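## Task

Seat a lid completely on plate C16 and on plate C61. Each plate has to finish in its original nest, lying flat within the locators, with its well A1 at the nest corner labelled A1. Nothing may count on the robot to stay in place; release everything and move the gripper away at the end.

## Robot and tools

Robot: a single four-axis plate-handling arm whose gripper always stays level. Its joints, from base to hand, are lift (0.000 to 0.550 m), shoulder (-2.000 to 2.000 rad), elbow (-2.800 to 2.800 rad) and wrist yaw (-12.566 to 12.566 rad). The Joint positions line lists these four and then the pad gap in metres. Keep the elbow more than 0.4 rad away from 0, or the arm may fold and fault. The commanded point, end_effector_position, sits midway between the two rubber pads, 2 to 3 cm behind the fingertips. Fingers point along the gripper's +x and close along its y axis.

Identifying plates: only the ID label printed on each plate tells them apart. Well A1 is the plate's clipped corner, and it must line up with the nest corner marked A1.

Frames: the state line reports end_effector_position (m) and end_effector_quat_wxyz in the scene frame, whose origin is on the table surface under the arm base; +z is up and +y is to the left when facing along +x. The printed position may be slightly wrong, more so when reaching far. Motion commands, however, are given in the gripper's own axes.

The row format (used by execute_actions and move): five numbers, each in [-1, 1], in the order dx, dy, dz, rz, opening. The first four are an offset, not an absolute pose: they are measured in the gripper frame from the gripper pose shown in the most recent result that reports it (before any such result in a scene, or for a second call in the same reply, from where the robot is when the action begins). A value of 1.0 equals 0.6 m for dx, dy, dz and 180 degrees for rz; rz turns about the gripper z axis from +x toward +y. Tilting is impossible. Opening is absolute: +1 is fully open (0.140 m), -1 is closed, which still leaves 0.066 m between pads. Closing fully from open takes at least about 0.6 s. Because offsets come from a measured pose, repeating a small downward offset on something rigid does not press harder, but on something yielding it sinks further. All-zero offsets are not a pause: they pull the hand back to the reference pose.

execute_actions: argument actions is a list holding at most one item. An empty list just returns the state. An action is {"rows": [...], "steps": n}, with 1 to 15 rows and n up to 15 (default 15); each step is 1/30 s, each row serves one step, and the final row repeats to fill the remaining steps. Every row is an offset from the same reference pose, not from the previous row. A wait is {"steps": n}, n up to 300, counted from the last result. Optional pictures (boolean) chooses whether camera images come back; by default they do. A rejected call sends nothing.

move: target is one row as above (offset from the last reported pose, with the opening sent when the move starts). speed is the path's peak speed in m/s, 0.002 to 0.5, default 0.25; rotation is capped at twice that value in rad/s. The straight path lasts 0.5 to 10 s and is cut off at 10 s. It ignores obstacles, and the hand may lag, drift or overshoot the speed, especially with the arm near straight. Faster contact hits harder, and aiming further past a contact pushes harder. The result adds a move: line: done means settled near the target; others include off_target, moving, held, fault. limits=paced means the pose was clipped; limits=held means a check stopped some steps, after which the arm can jump faster than requested. The distance to target is given too.

wait: seconds from 0 to 10; the robot receives nothing new, but fingers still in motion keep moving.

zoom_image: camera is one of cam_head_left, cam_head_right, cam_high, cam_low (all 896x504) or cam_wrist (504x504); region [x0, y0, x1, y1] in pixels from the top-left, no larger than 504 by 504. Use it to read plate labels and check corner alignment.

finished_scene: scene is the number of the current scene; it ends that scene irreversibly, grades it and reveals the next task. Call it only after lids are seated, plates are placed, and the gripper is open and clear.

Control details: every step the commanded pose is limited to 70 mm and 16 degrees from the measured pose, then reached by damped inverse kinematics. After an action finishes the arm continues only to the last clipped pose, so a distant target may need several calls; read the reported pose each time. Hand target shows where the controller is currently heading. A pose unreachable line means the clearance check altered or stopped the command; HELD marks affected steps. The simulation keeps running while you compose a reply.

Gripping: grip_measured shows the finger opening on the command scale (may be off by about 1 mm consistently). To hold something, command roughly 0.04 below grip_measured; less gives a lighter hold. Pads push about 18 N each at most; fast closing can squeeze harder.

Hazards: contact torque reaching a load limit (lift 55.8 N, shoulder 8.37 N m, elbow 4.18 N m, wrist yaw 1.39 N m, held weight included) freezes the arm for 10 s. Holding loads heats motors; a MOTOR HOT line appears from 85 °C and at 100 °C an OVER-TEMPERATURE FAULT brakes the arm. Held parts may be tugged and loose ones nudged now and then. Never let anything leave the table, and avoid drops, slips, slams, hard impacts and strong pushes.

Each tool is called after "Request:" by a JSON object that holds its "op" and its "data".

## Session

Request:
{"op": "execute_actions", "data": {"actions": []}}

Scene clock: 0.00 s of 12600.00 s.
end_effector_position=(+0.5530, +0.0750, +0.4147) grip_measured=+1.00 end_effector_quat_wxyz=(+0.891, +0.000, +0.000, +0.454)
Joint positions: [ 0.41   0.725  1.213 -0.996  0.14 ]
Hand target: +0.553, +0.075, +0.415; +0.891, +0.000, +0.000, +0.454

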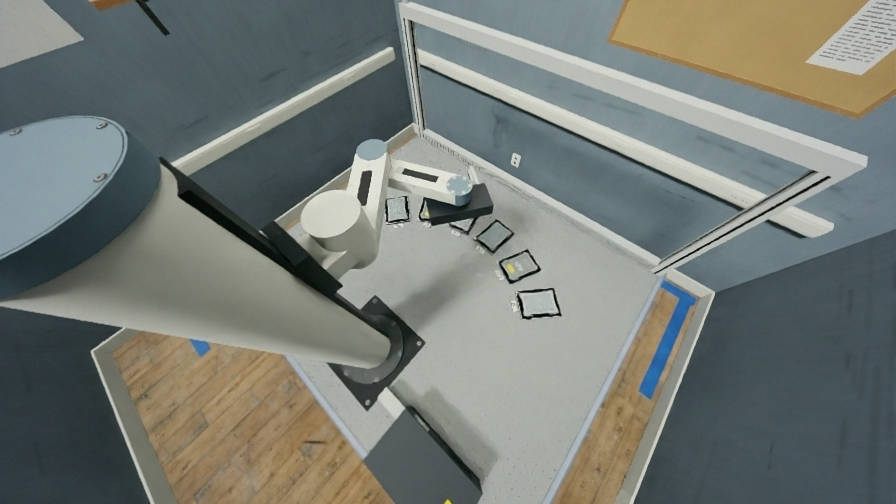

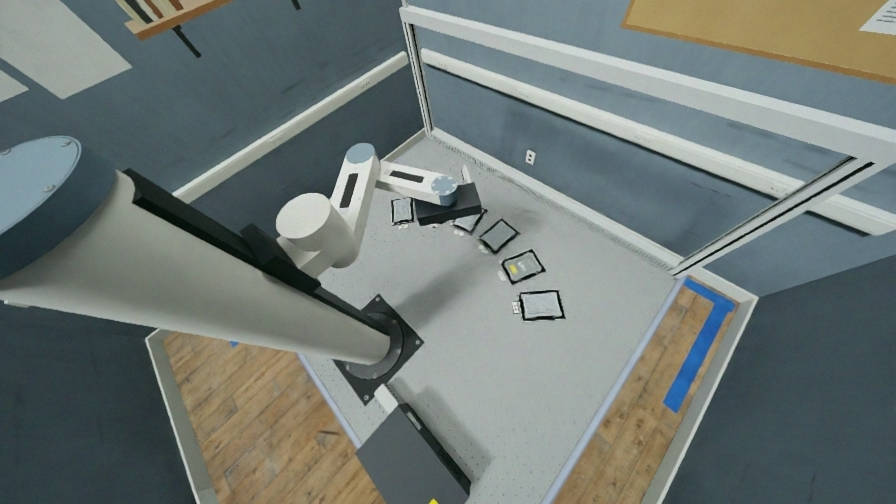

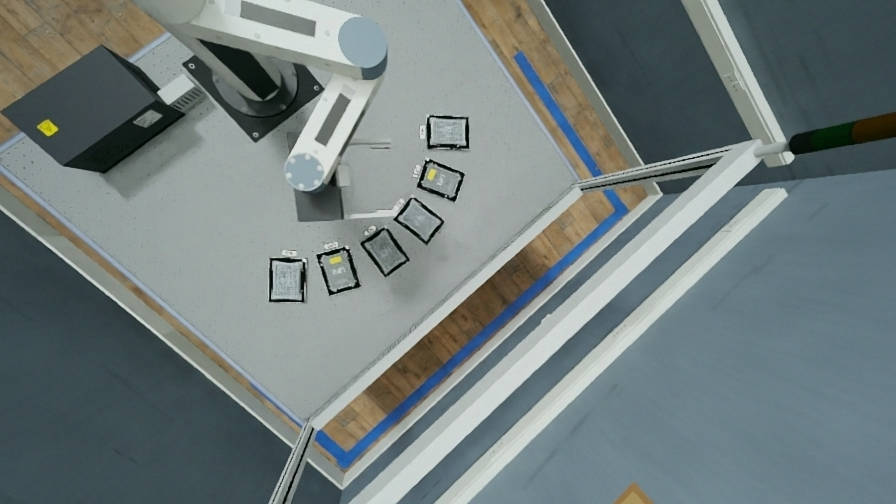

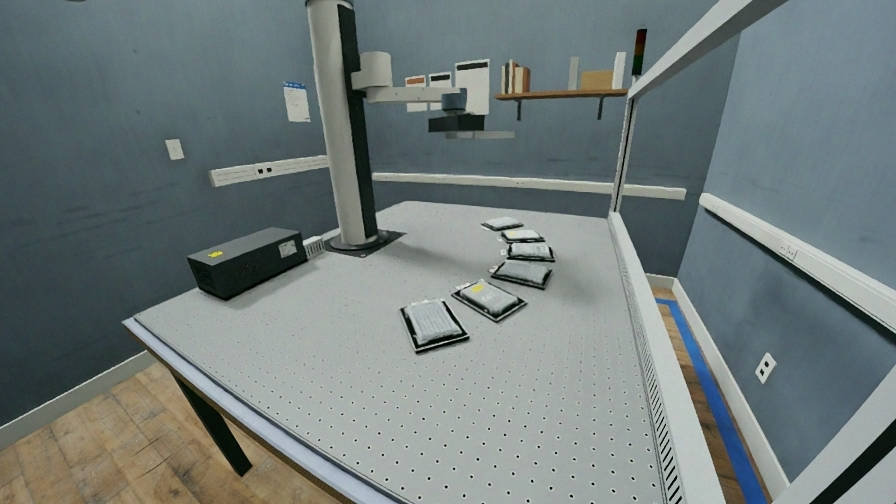

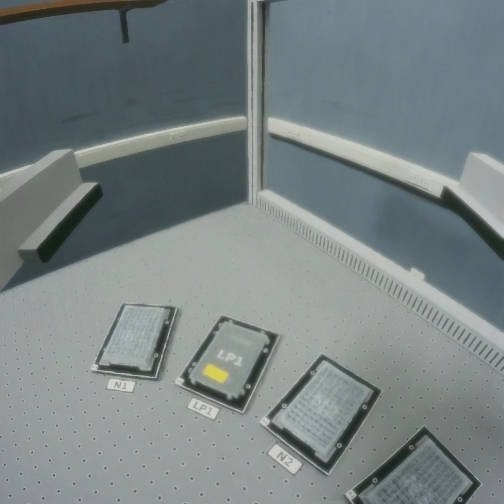

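Request:
{"op": "zoom_image", "data": {"camera": "cam_high", "region": [240, 90, 500, 320]}}

Request:
{"op": "zoom_image", "data": {"camera": "cam_wrist", "region": [70, 280, 504, 504]}}

Request:
{"op": "zoom_image", "data": {"camera": "cam_low", "region": [380, 200, 600, 370]}}

Region (240, 90, 500, 320) of cam_high's 896x504 image, scaled by 1.938, with more detail than that image has; it fills the top 446 rows of this view, and the rest is white.

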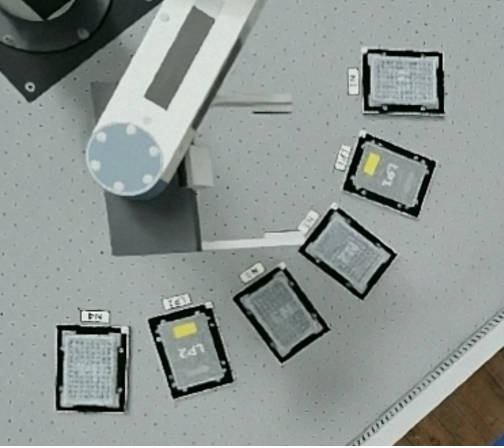

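Region (70, 280, 504, 504) of cam_wrist's 504x504 image, scaled by 1.161, with more detail than that image has; it fills the top 260 rows of this view, and the rest is white.

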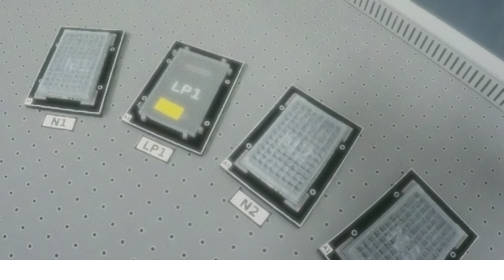

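Region (380, 200, 600, 370) of cam_low's 896x504 image, scaled by 2.291, with more detail than that image has; it fills the top 389 rows of this view, and the rest is white.

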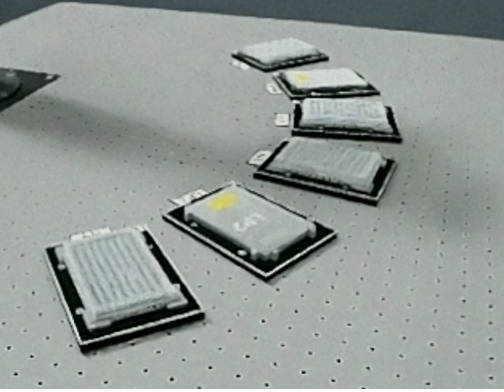

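Request:
{"op": "zoom_image", "data": {"camera": "cam_wrist", "region": [250, 340, 400, 490]}}

Request:
{"op": "zoom_image", "data": {"camera": "cam_wrist", "region": [80, 290, 290, 430]}}

Request:
{"op": "zoom_image", "data": {"camera": "cam_low", "region": [390, 270, 540, 360]}}

Request:
{"op": "zoom_image", "data": {"camera": "cam_low", "region": [470, 205, 580, 295]}}

Region (250, 340, 400, 490) of cam_wrist's 504x504 image, scaled by 3.360, with more detail than that image has.

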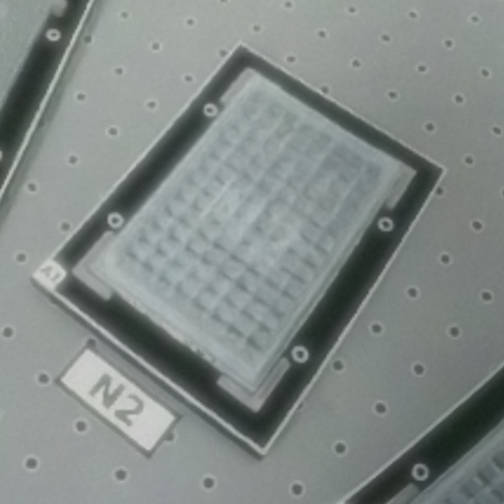

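Region (80, 290, 290, 430) of cam_wrist's 504x504 image, scaled by 2.400, with more detail than that image has.

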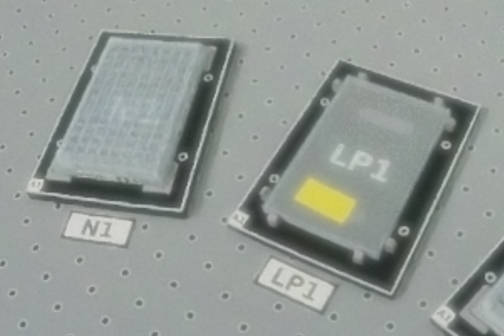

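Region (390, 270, 540, 360) of cam_low's 896x504 image, scaled by 3.360, with more detail than that image has; it fills the top 302 rows of this view, and the rest is white.

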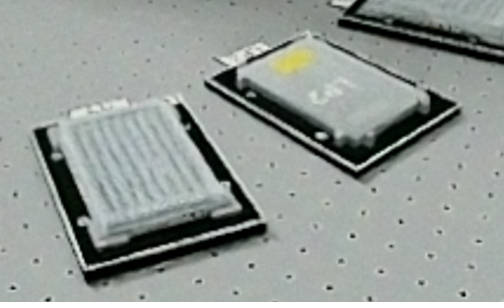

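Region (470, 205, 580, 295) of cam_low's 896x504 image, scaled by 4.582, with more detail than that image has; it fills the top 412 rows of this view, and the rest is white.

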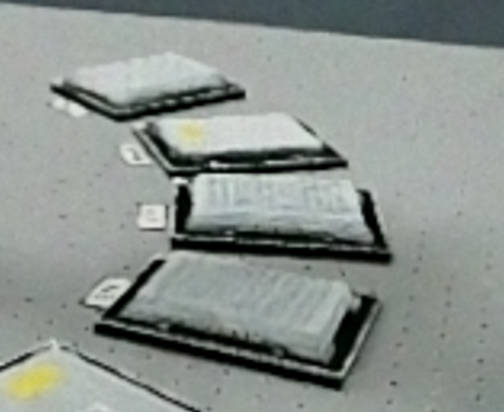

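Request:
{"op": "move", "data": {"target": [-0.161, 0.151, -0.44, -0.244, 1], "speed": 0.3}}

Scene clock: 7.00 s of 12600.00 s.
end_effector_position=(+0.4230, +0.0504, +0.1507) grip_measured=+1.00 end_effector_quat_wxyz=(+0.996, +0.000, +0.000, +0.088)
Joint positions: [ 0.146  1.244  0.411 -1.48   0.14 ]
Hand target: +0.423, +0.050, +0.151; +0.996, +0.000, +0.000, +0.087
Off the commanded pose: 0.000 m, 0 deg.
After step 90, 2.33 s passed at rest.
move: done

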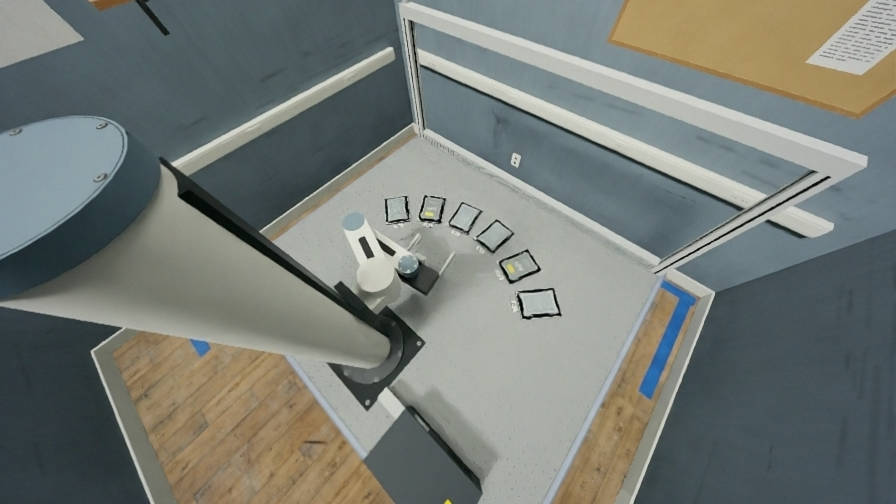

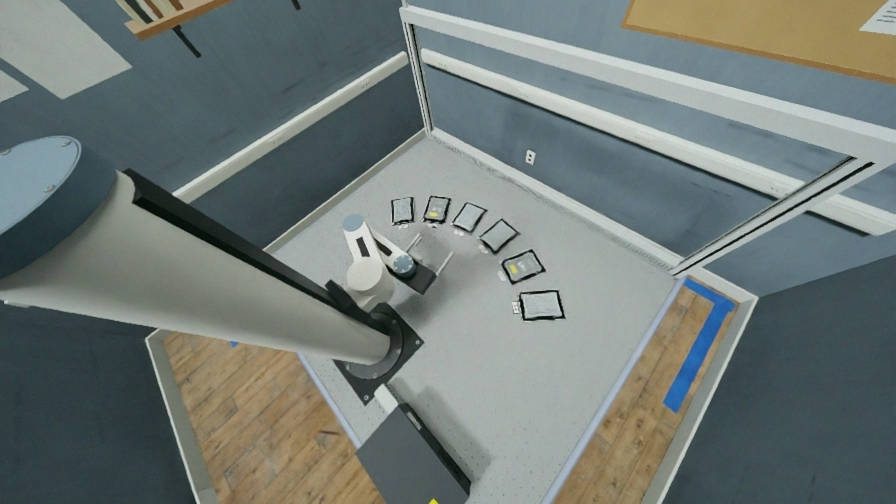

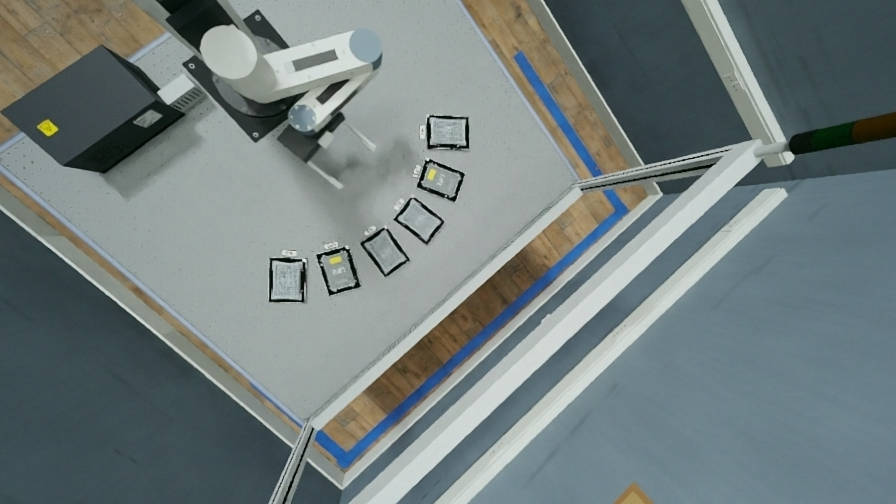

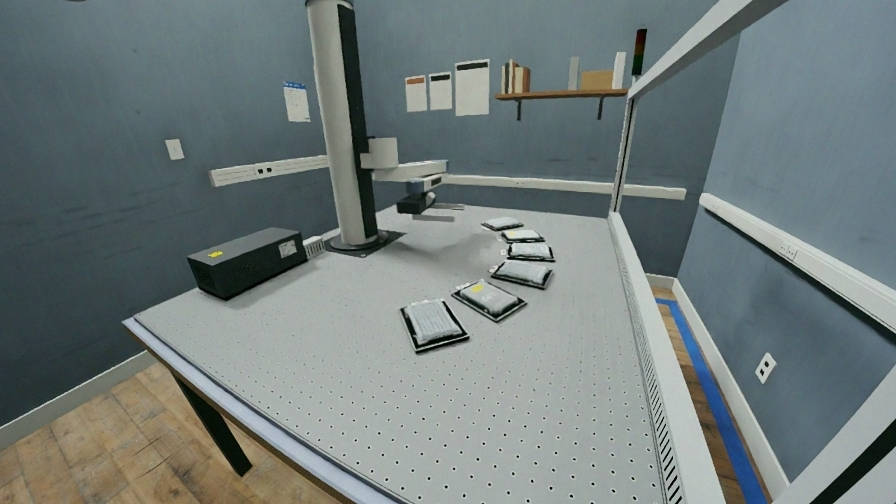

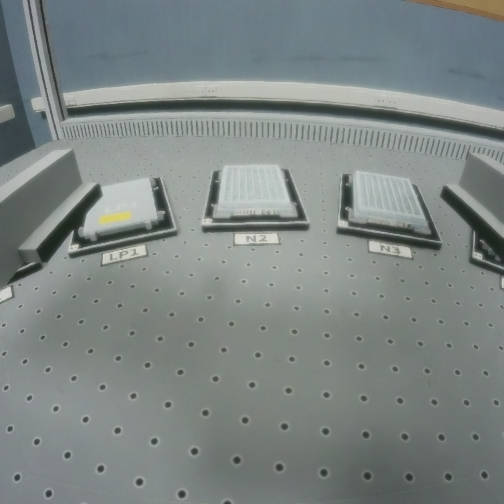

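Request:
{"op": "zoom_image", "data": {"camera": "cam_wrist", "region": [190, 150, 330, 260]}}

Request:
{"op": "zoom_image", "data": {"camera": "cam_wrist", "region": [320, 155, 460, 265]}}

Region (190, 150, 330, 260) of cam_wrist's 504x504 image, scaled by 3.600, with more detail than that image has; it fills the top 396 rows of this view, and the rest is white.

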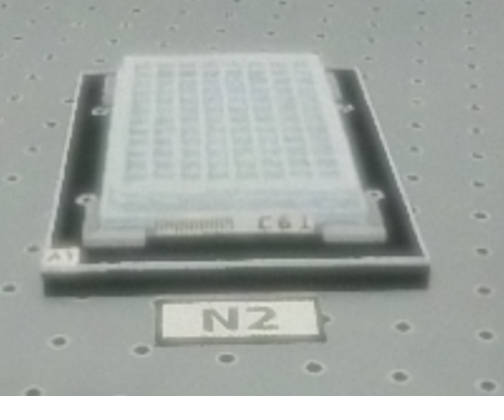

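Region (320, 155, 460, 265) of cam_wrist's 504x504 image, scaled by 3.600, with more detail than that image has; it fills the top 396 rows of this view, and the rest is white.

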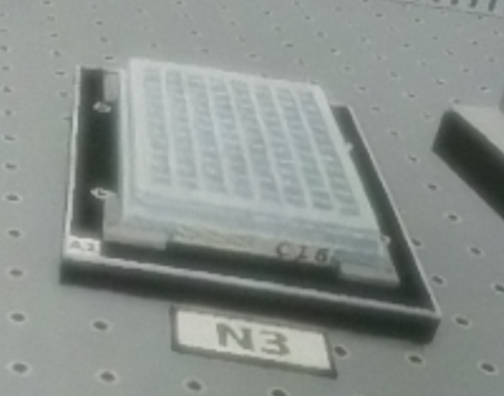

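Request:
{"op": "move", "data": {"target": [0.153, 0.164, -0.085, 0.094, 0.2], "speed": 0.3}}

Scene clock: 11.20 s of 12600.00 s.
end_effector_position=(+0.4963, +0.1634, +0.0997) grip_measured=+0.20 end_effector_quat_wxyz=(+0.972, +0.000, +0.000, +0.233)
Joint positions: [ 0.095  1.444  0.863 -1.836  0.11 ]
Hand target: +0.496, +0.163, +0.100; +0.972, +0.000, +0.000, +0.233
Off the commanded pose: 0.000 m, 0 deg.
After step 90, 0.33 s passed at rest.
move: done

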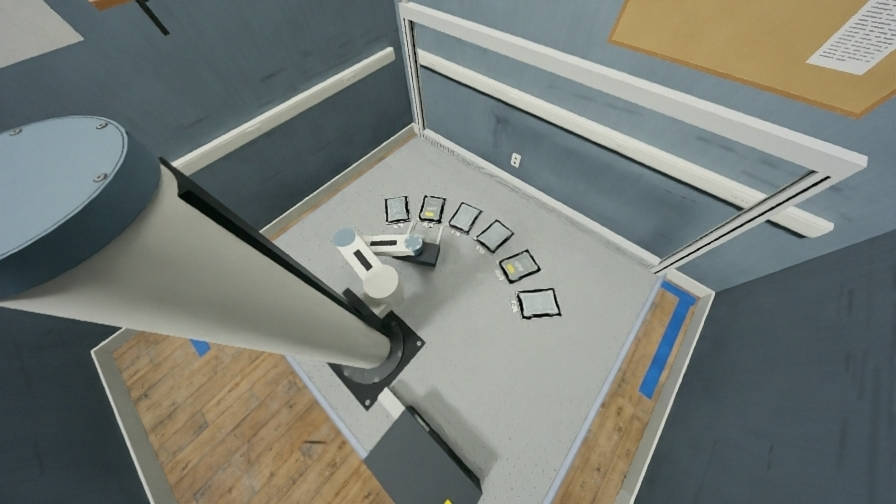

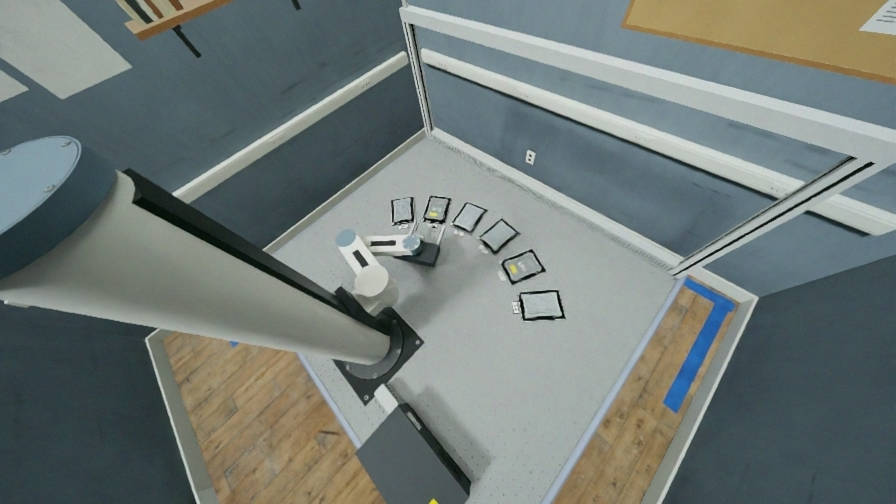

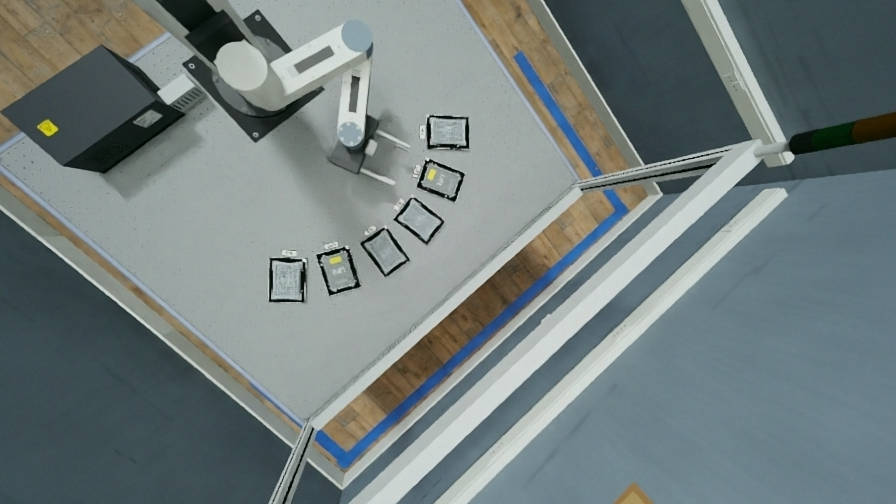

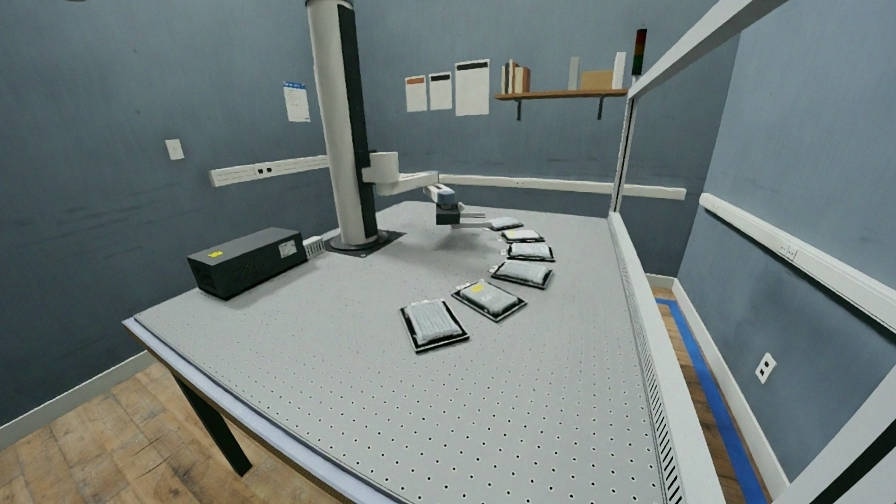

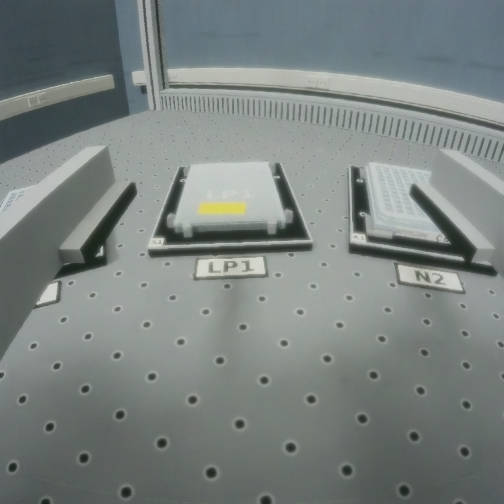

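Request:
{"op": "zoom_image", "data": {"camera": "cam_high", "region": [320, 100, 490, 250]}}

Request:
{"op": "zoom_image", "data": {"camera": "cam_wrist", "region": [50, 130, 330, 300]}}

Region (320, 100, 490, 250) of cam_high's 896x504 image, scaled by 2.965, with more detail than that image has; it fills the top 445 rows of this view, and the rest is white.

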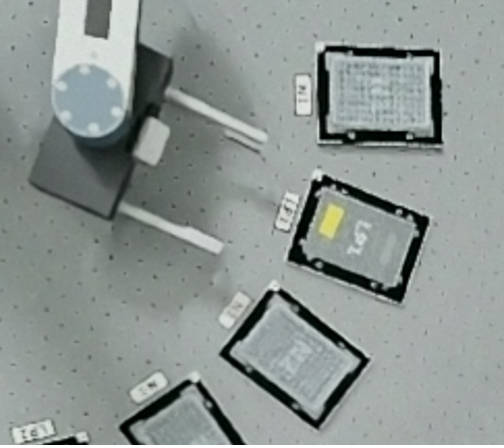

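Region (50, 130, 330, 300) of cam_wrist's 504x504 image, scaled by 1.800, with more detail than that image has; it fills the top 306 rows of this view, and the rest is white.

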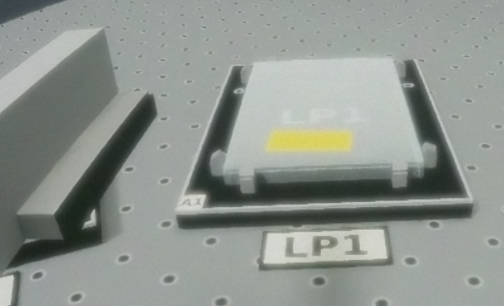

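Request:
{"op": "move", "data": {"target": [0.25, 0.05, -0.065, 0.014, 0.2], "speed": 0.3}}

Scene clock: 15.83 s of 12600.00 s.
end_effector_position=(+0.6164, +0.2582, +0.0606) grip_measured=+0.20 end_effector_quat_wxyz=(+0.967, +0.000, +0.000, +0.255)
Joint positions: [ 0.056  1.237  1.585 -2.306  0.11 ]
Hand target: +0.616, +0.258, +0.061; +0.967, +0.000, +0.000, +0.255
Off the commanded pose: 0.000 m, 0 deg.
After step 90, 0.67 s passed at rest.
move: done

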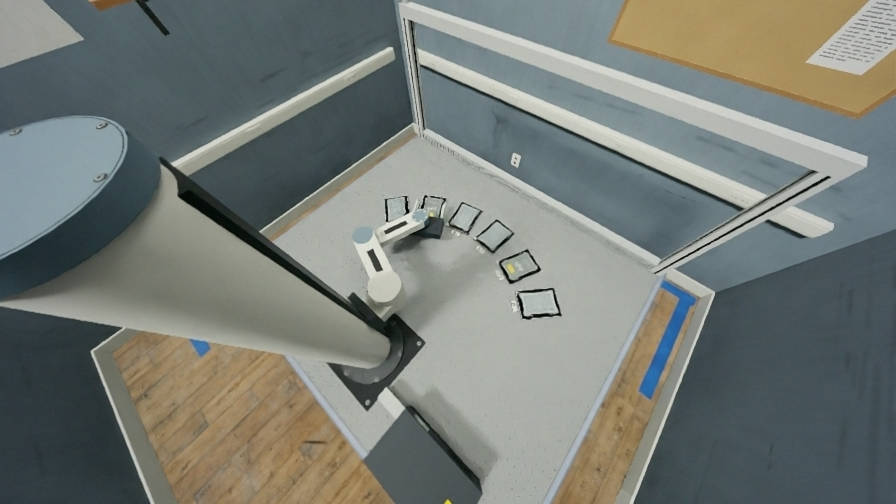

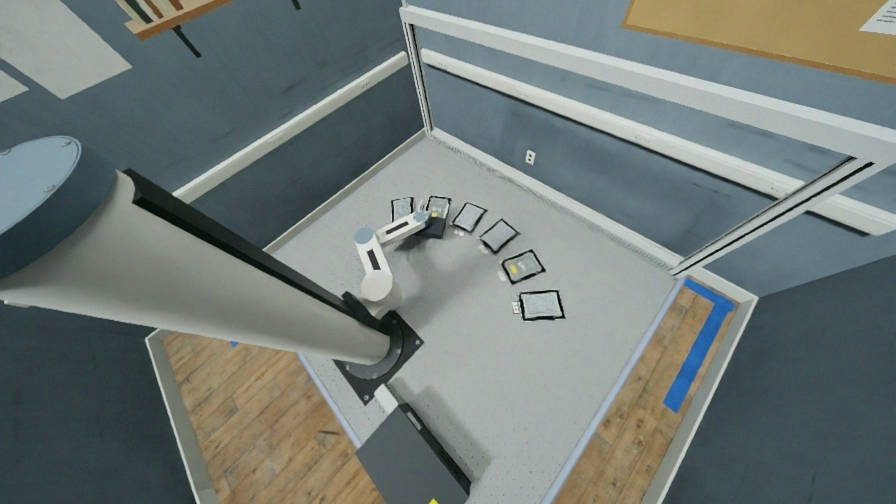

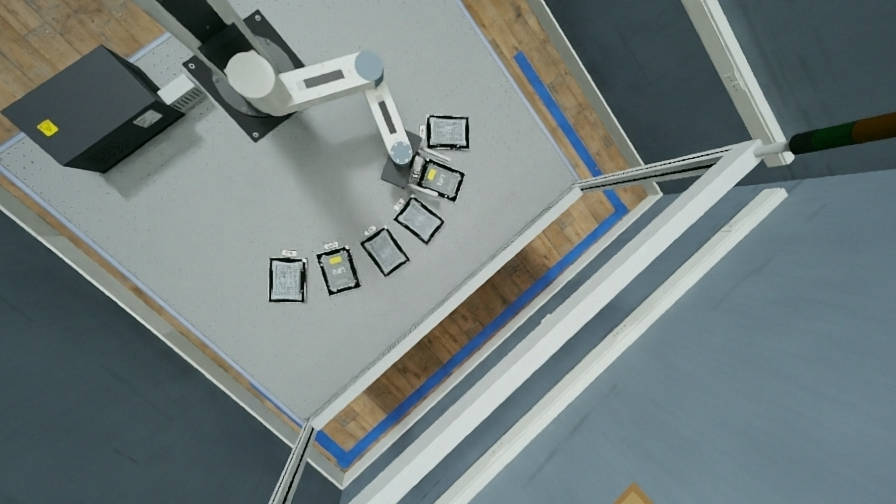

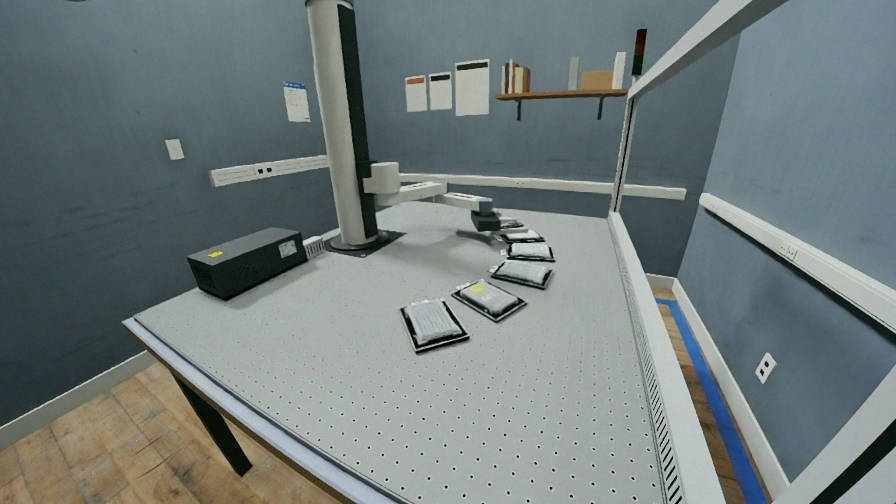

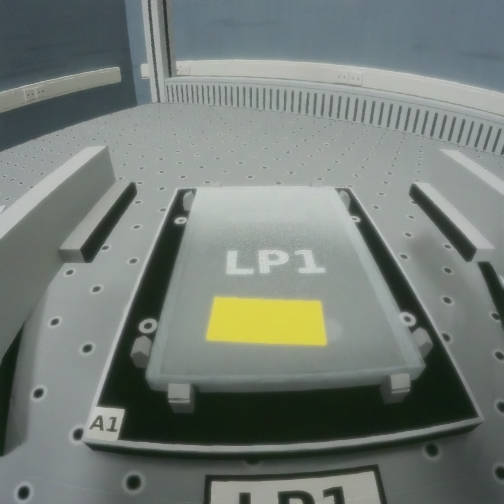

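Request:
{"op": "zoom_image", "data": {"camera": "cam_wrist", "region": [40, 130, 272, 300]}}

Request:
{"op": "zoom_image", "data": {"camera": "cam_wrist", "region": [272, 130, 504, 300]}}

Request:
{"op": "zoom_image", "data": {"camera": "cam_wrist", "region": [80, 300, 500, 504]}}

Request:
{"op": "zoom_image", "data": {"camera": "cam_high", "region": [370, 110, 490, 220]}}

Region (40, 130, 272, 300) of cam_wrist's 504x504 image, scaled by 2.172, with more detail than that image has; it fills the top 369 rows of this view, and the rest is white.

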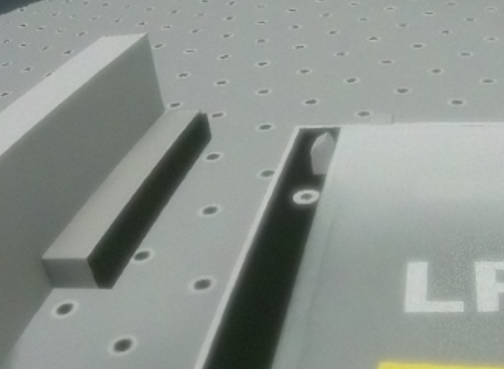

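Region (272, 130, 504, 300) of cam_wrist's 504x504 image, scaled by 2.172, with more detail than that image has; it fills the top 369 rows of this view, and the rest is white.

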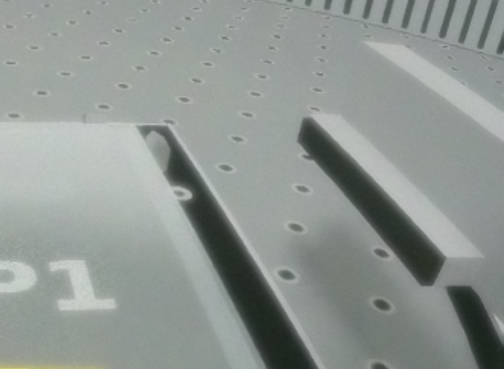

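Region (80, 300, 500, 504) of cam_wrist's 504x504 image, scaled by 1.200, with more detail than that image has; it fills the top 245 rows of this view, and the rest is white.

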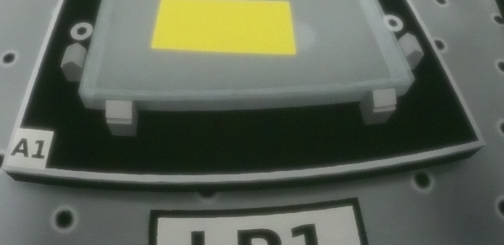

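Region (370, 110, 490, 220) of cam_high's 896x504 image, scaled by 4.200, with more detail than that image has; it fills the top 462 rows of this view, and the rest is white.

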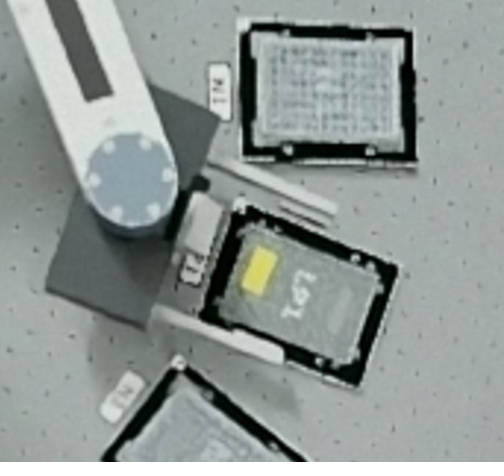

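Request:
{"op": "move", "data": {"target": [0.03, 0, -0.043, 0.006, 0.2], "speed": 0.15}}

Scene clock: 19.93 s of 12600.00 s.
end_effector_position=(+0.6320, +0.2670, +0.0348) grip_measured=+0.20 end_effector_quat_wxyz=(+0.964, +0.000, +0.000, +0.264)
Joint positions: [ 0.03   1.186  1.687 -2.338  0.11 ]
Hand target: +0.632, +0.267, +0.035; +0.965, +0.000, +0.000, +0.264
Off the commanded pose: 0.000 m, 0 deg.
After step 90, 0.40 s passed at rest.
move: done

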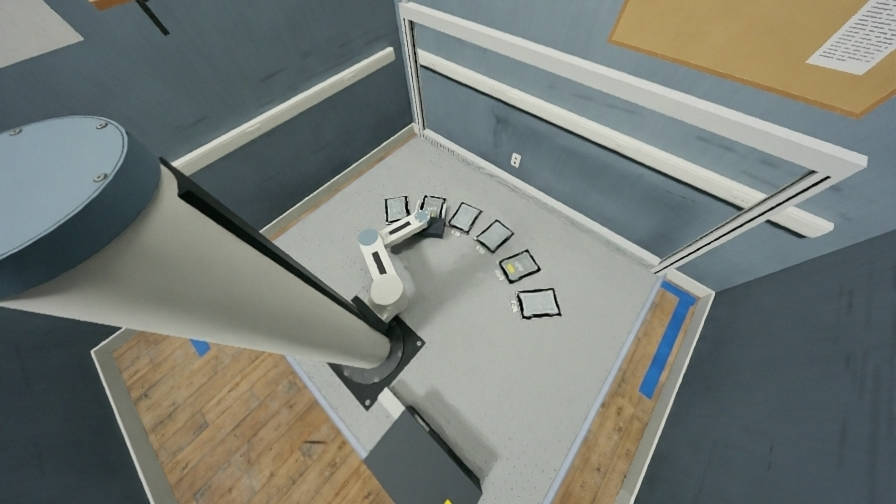

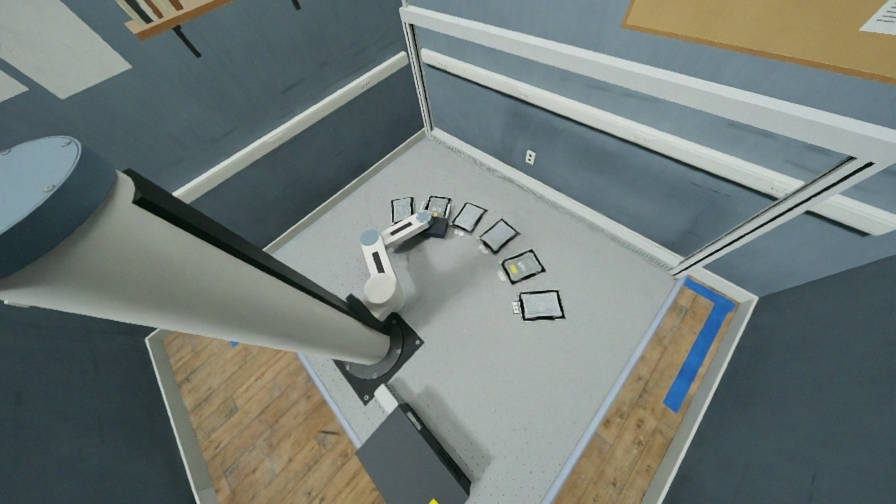

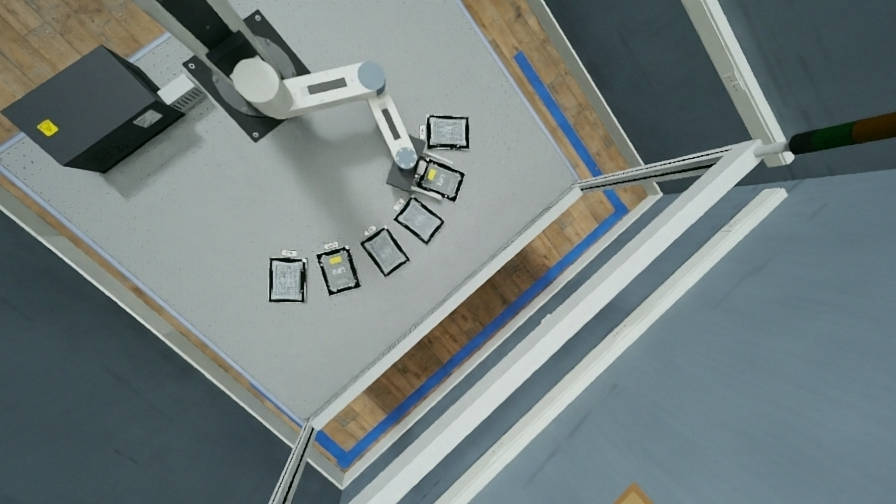

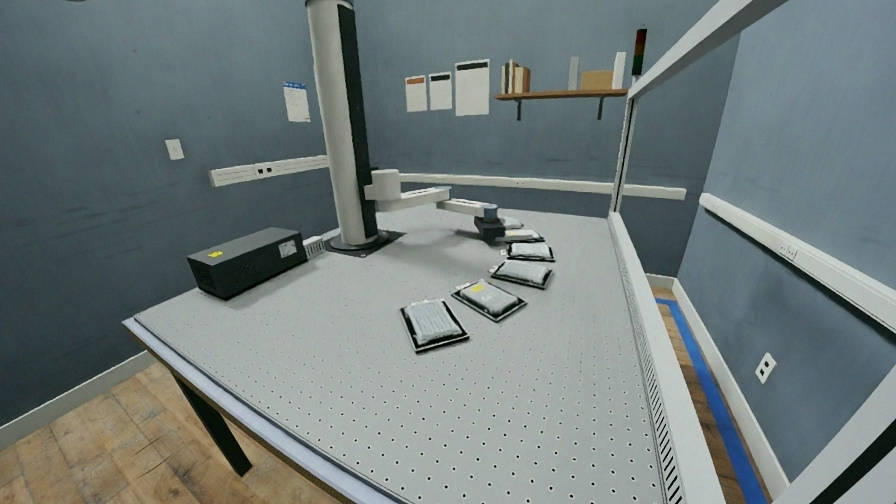

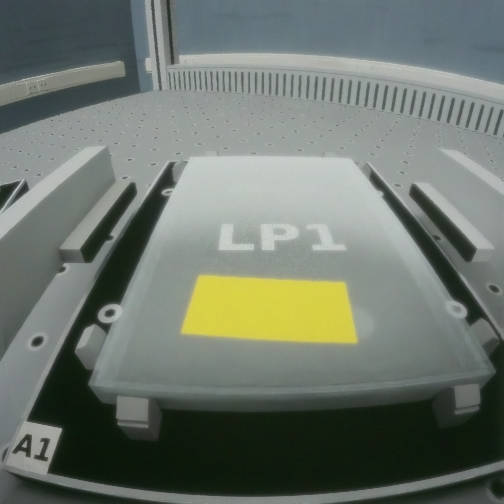

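Request:
{"op": "move", "data": {"target": [0.007, -0.001, -0.0115, 0, 0.2], "speed": 0.05}}

Scene clock: 22.57 s of 12600.00 s.
end_effector_position=(+0.6359, +0.2687, +0.0279) grip_measured=+0.20 end_effector_quat_wxyz=(+0.964, +0.000, +0.000, +0.264)
Joint positions: [ 0.023  1.174  1.712 -2.35   0.11 ]
Hand target: +0.636, +0.269, +0.028; +0.964, +0.000, +0.000, +0.264
Off the commanded pose: 0.000 m, 0 deg.
move: done

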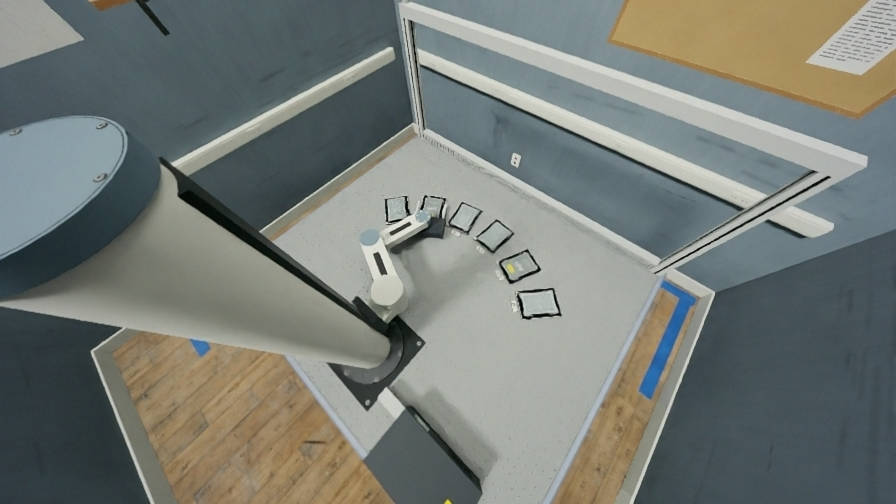

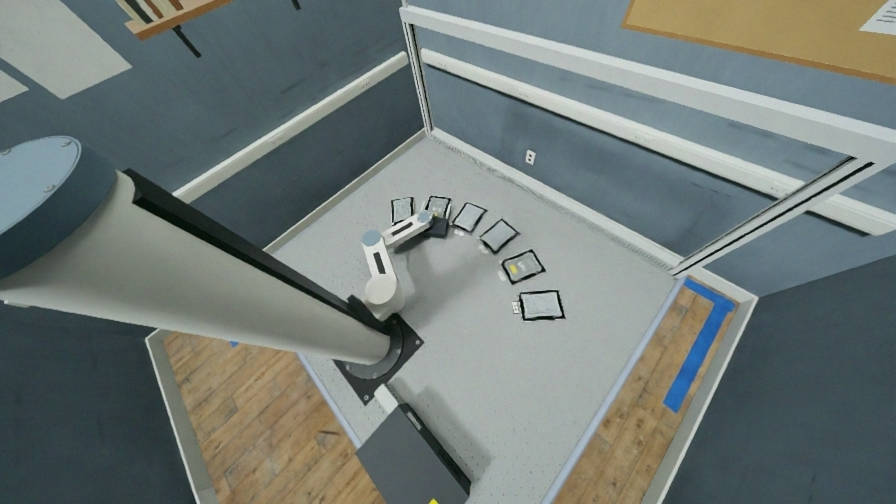

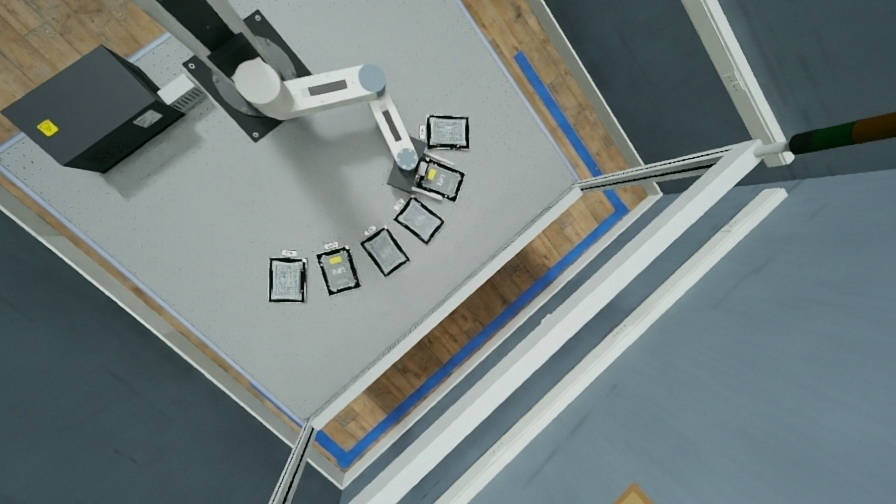

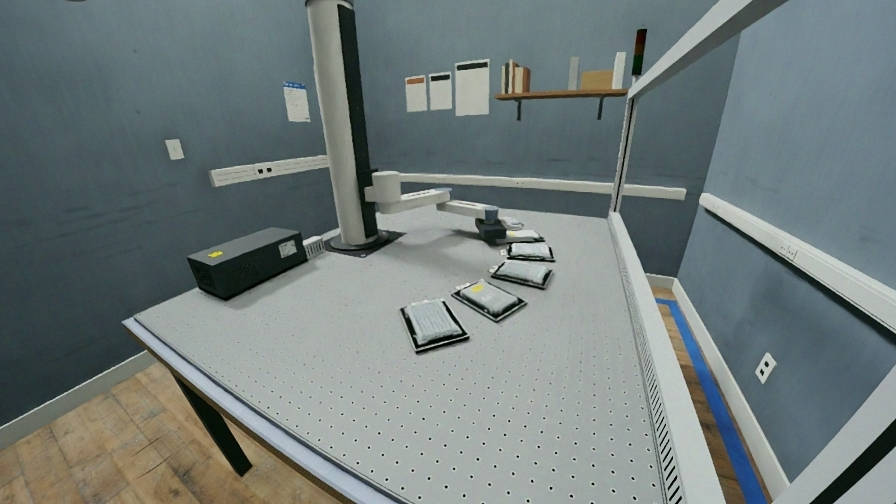

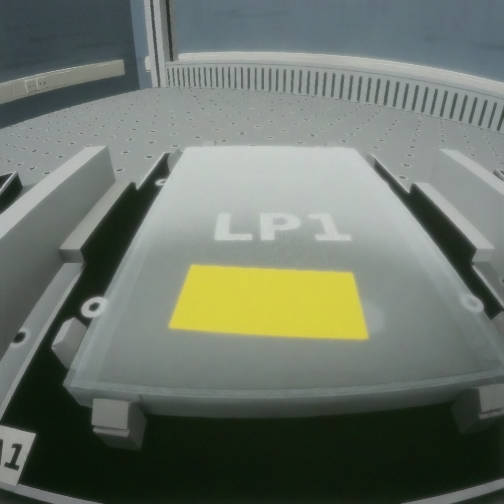

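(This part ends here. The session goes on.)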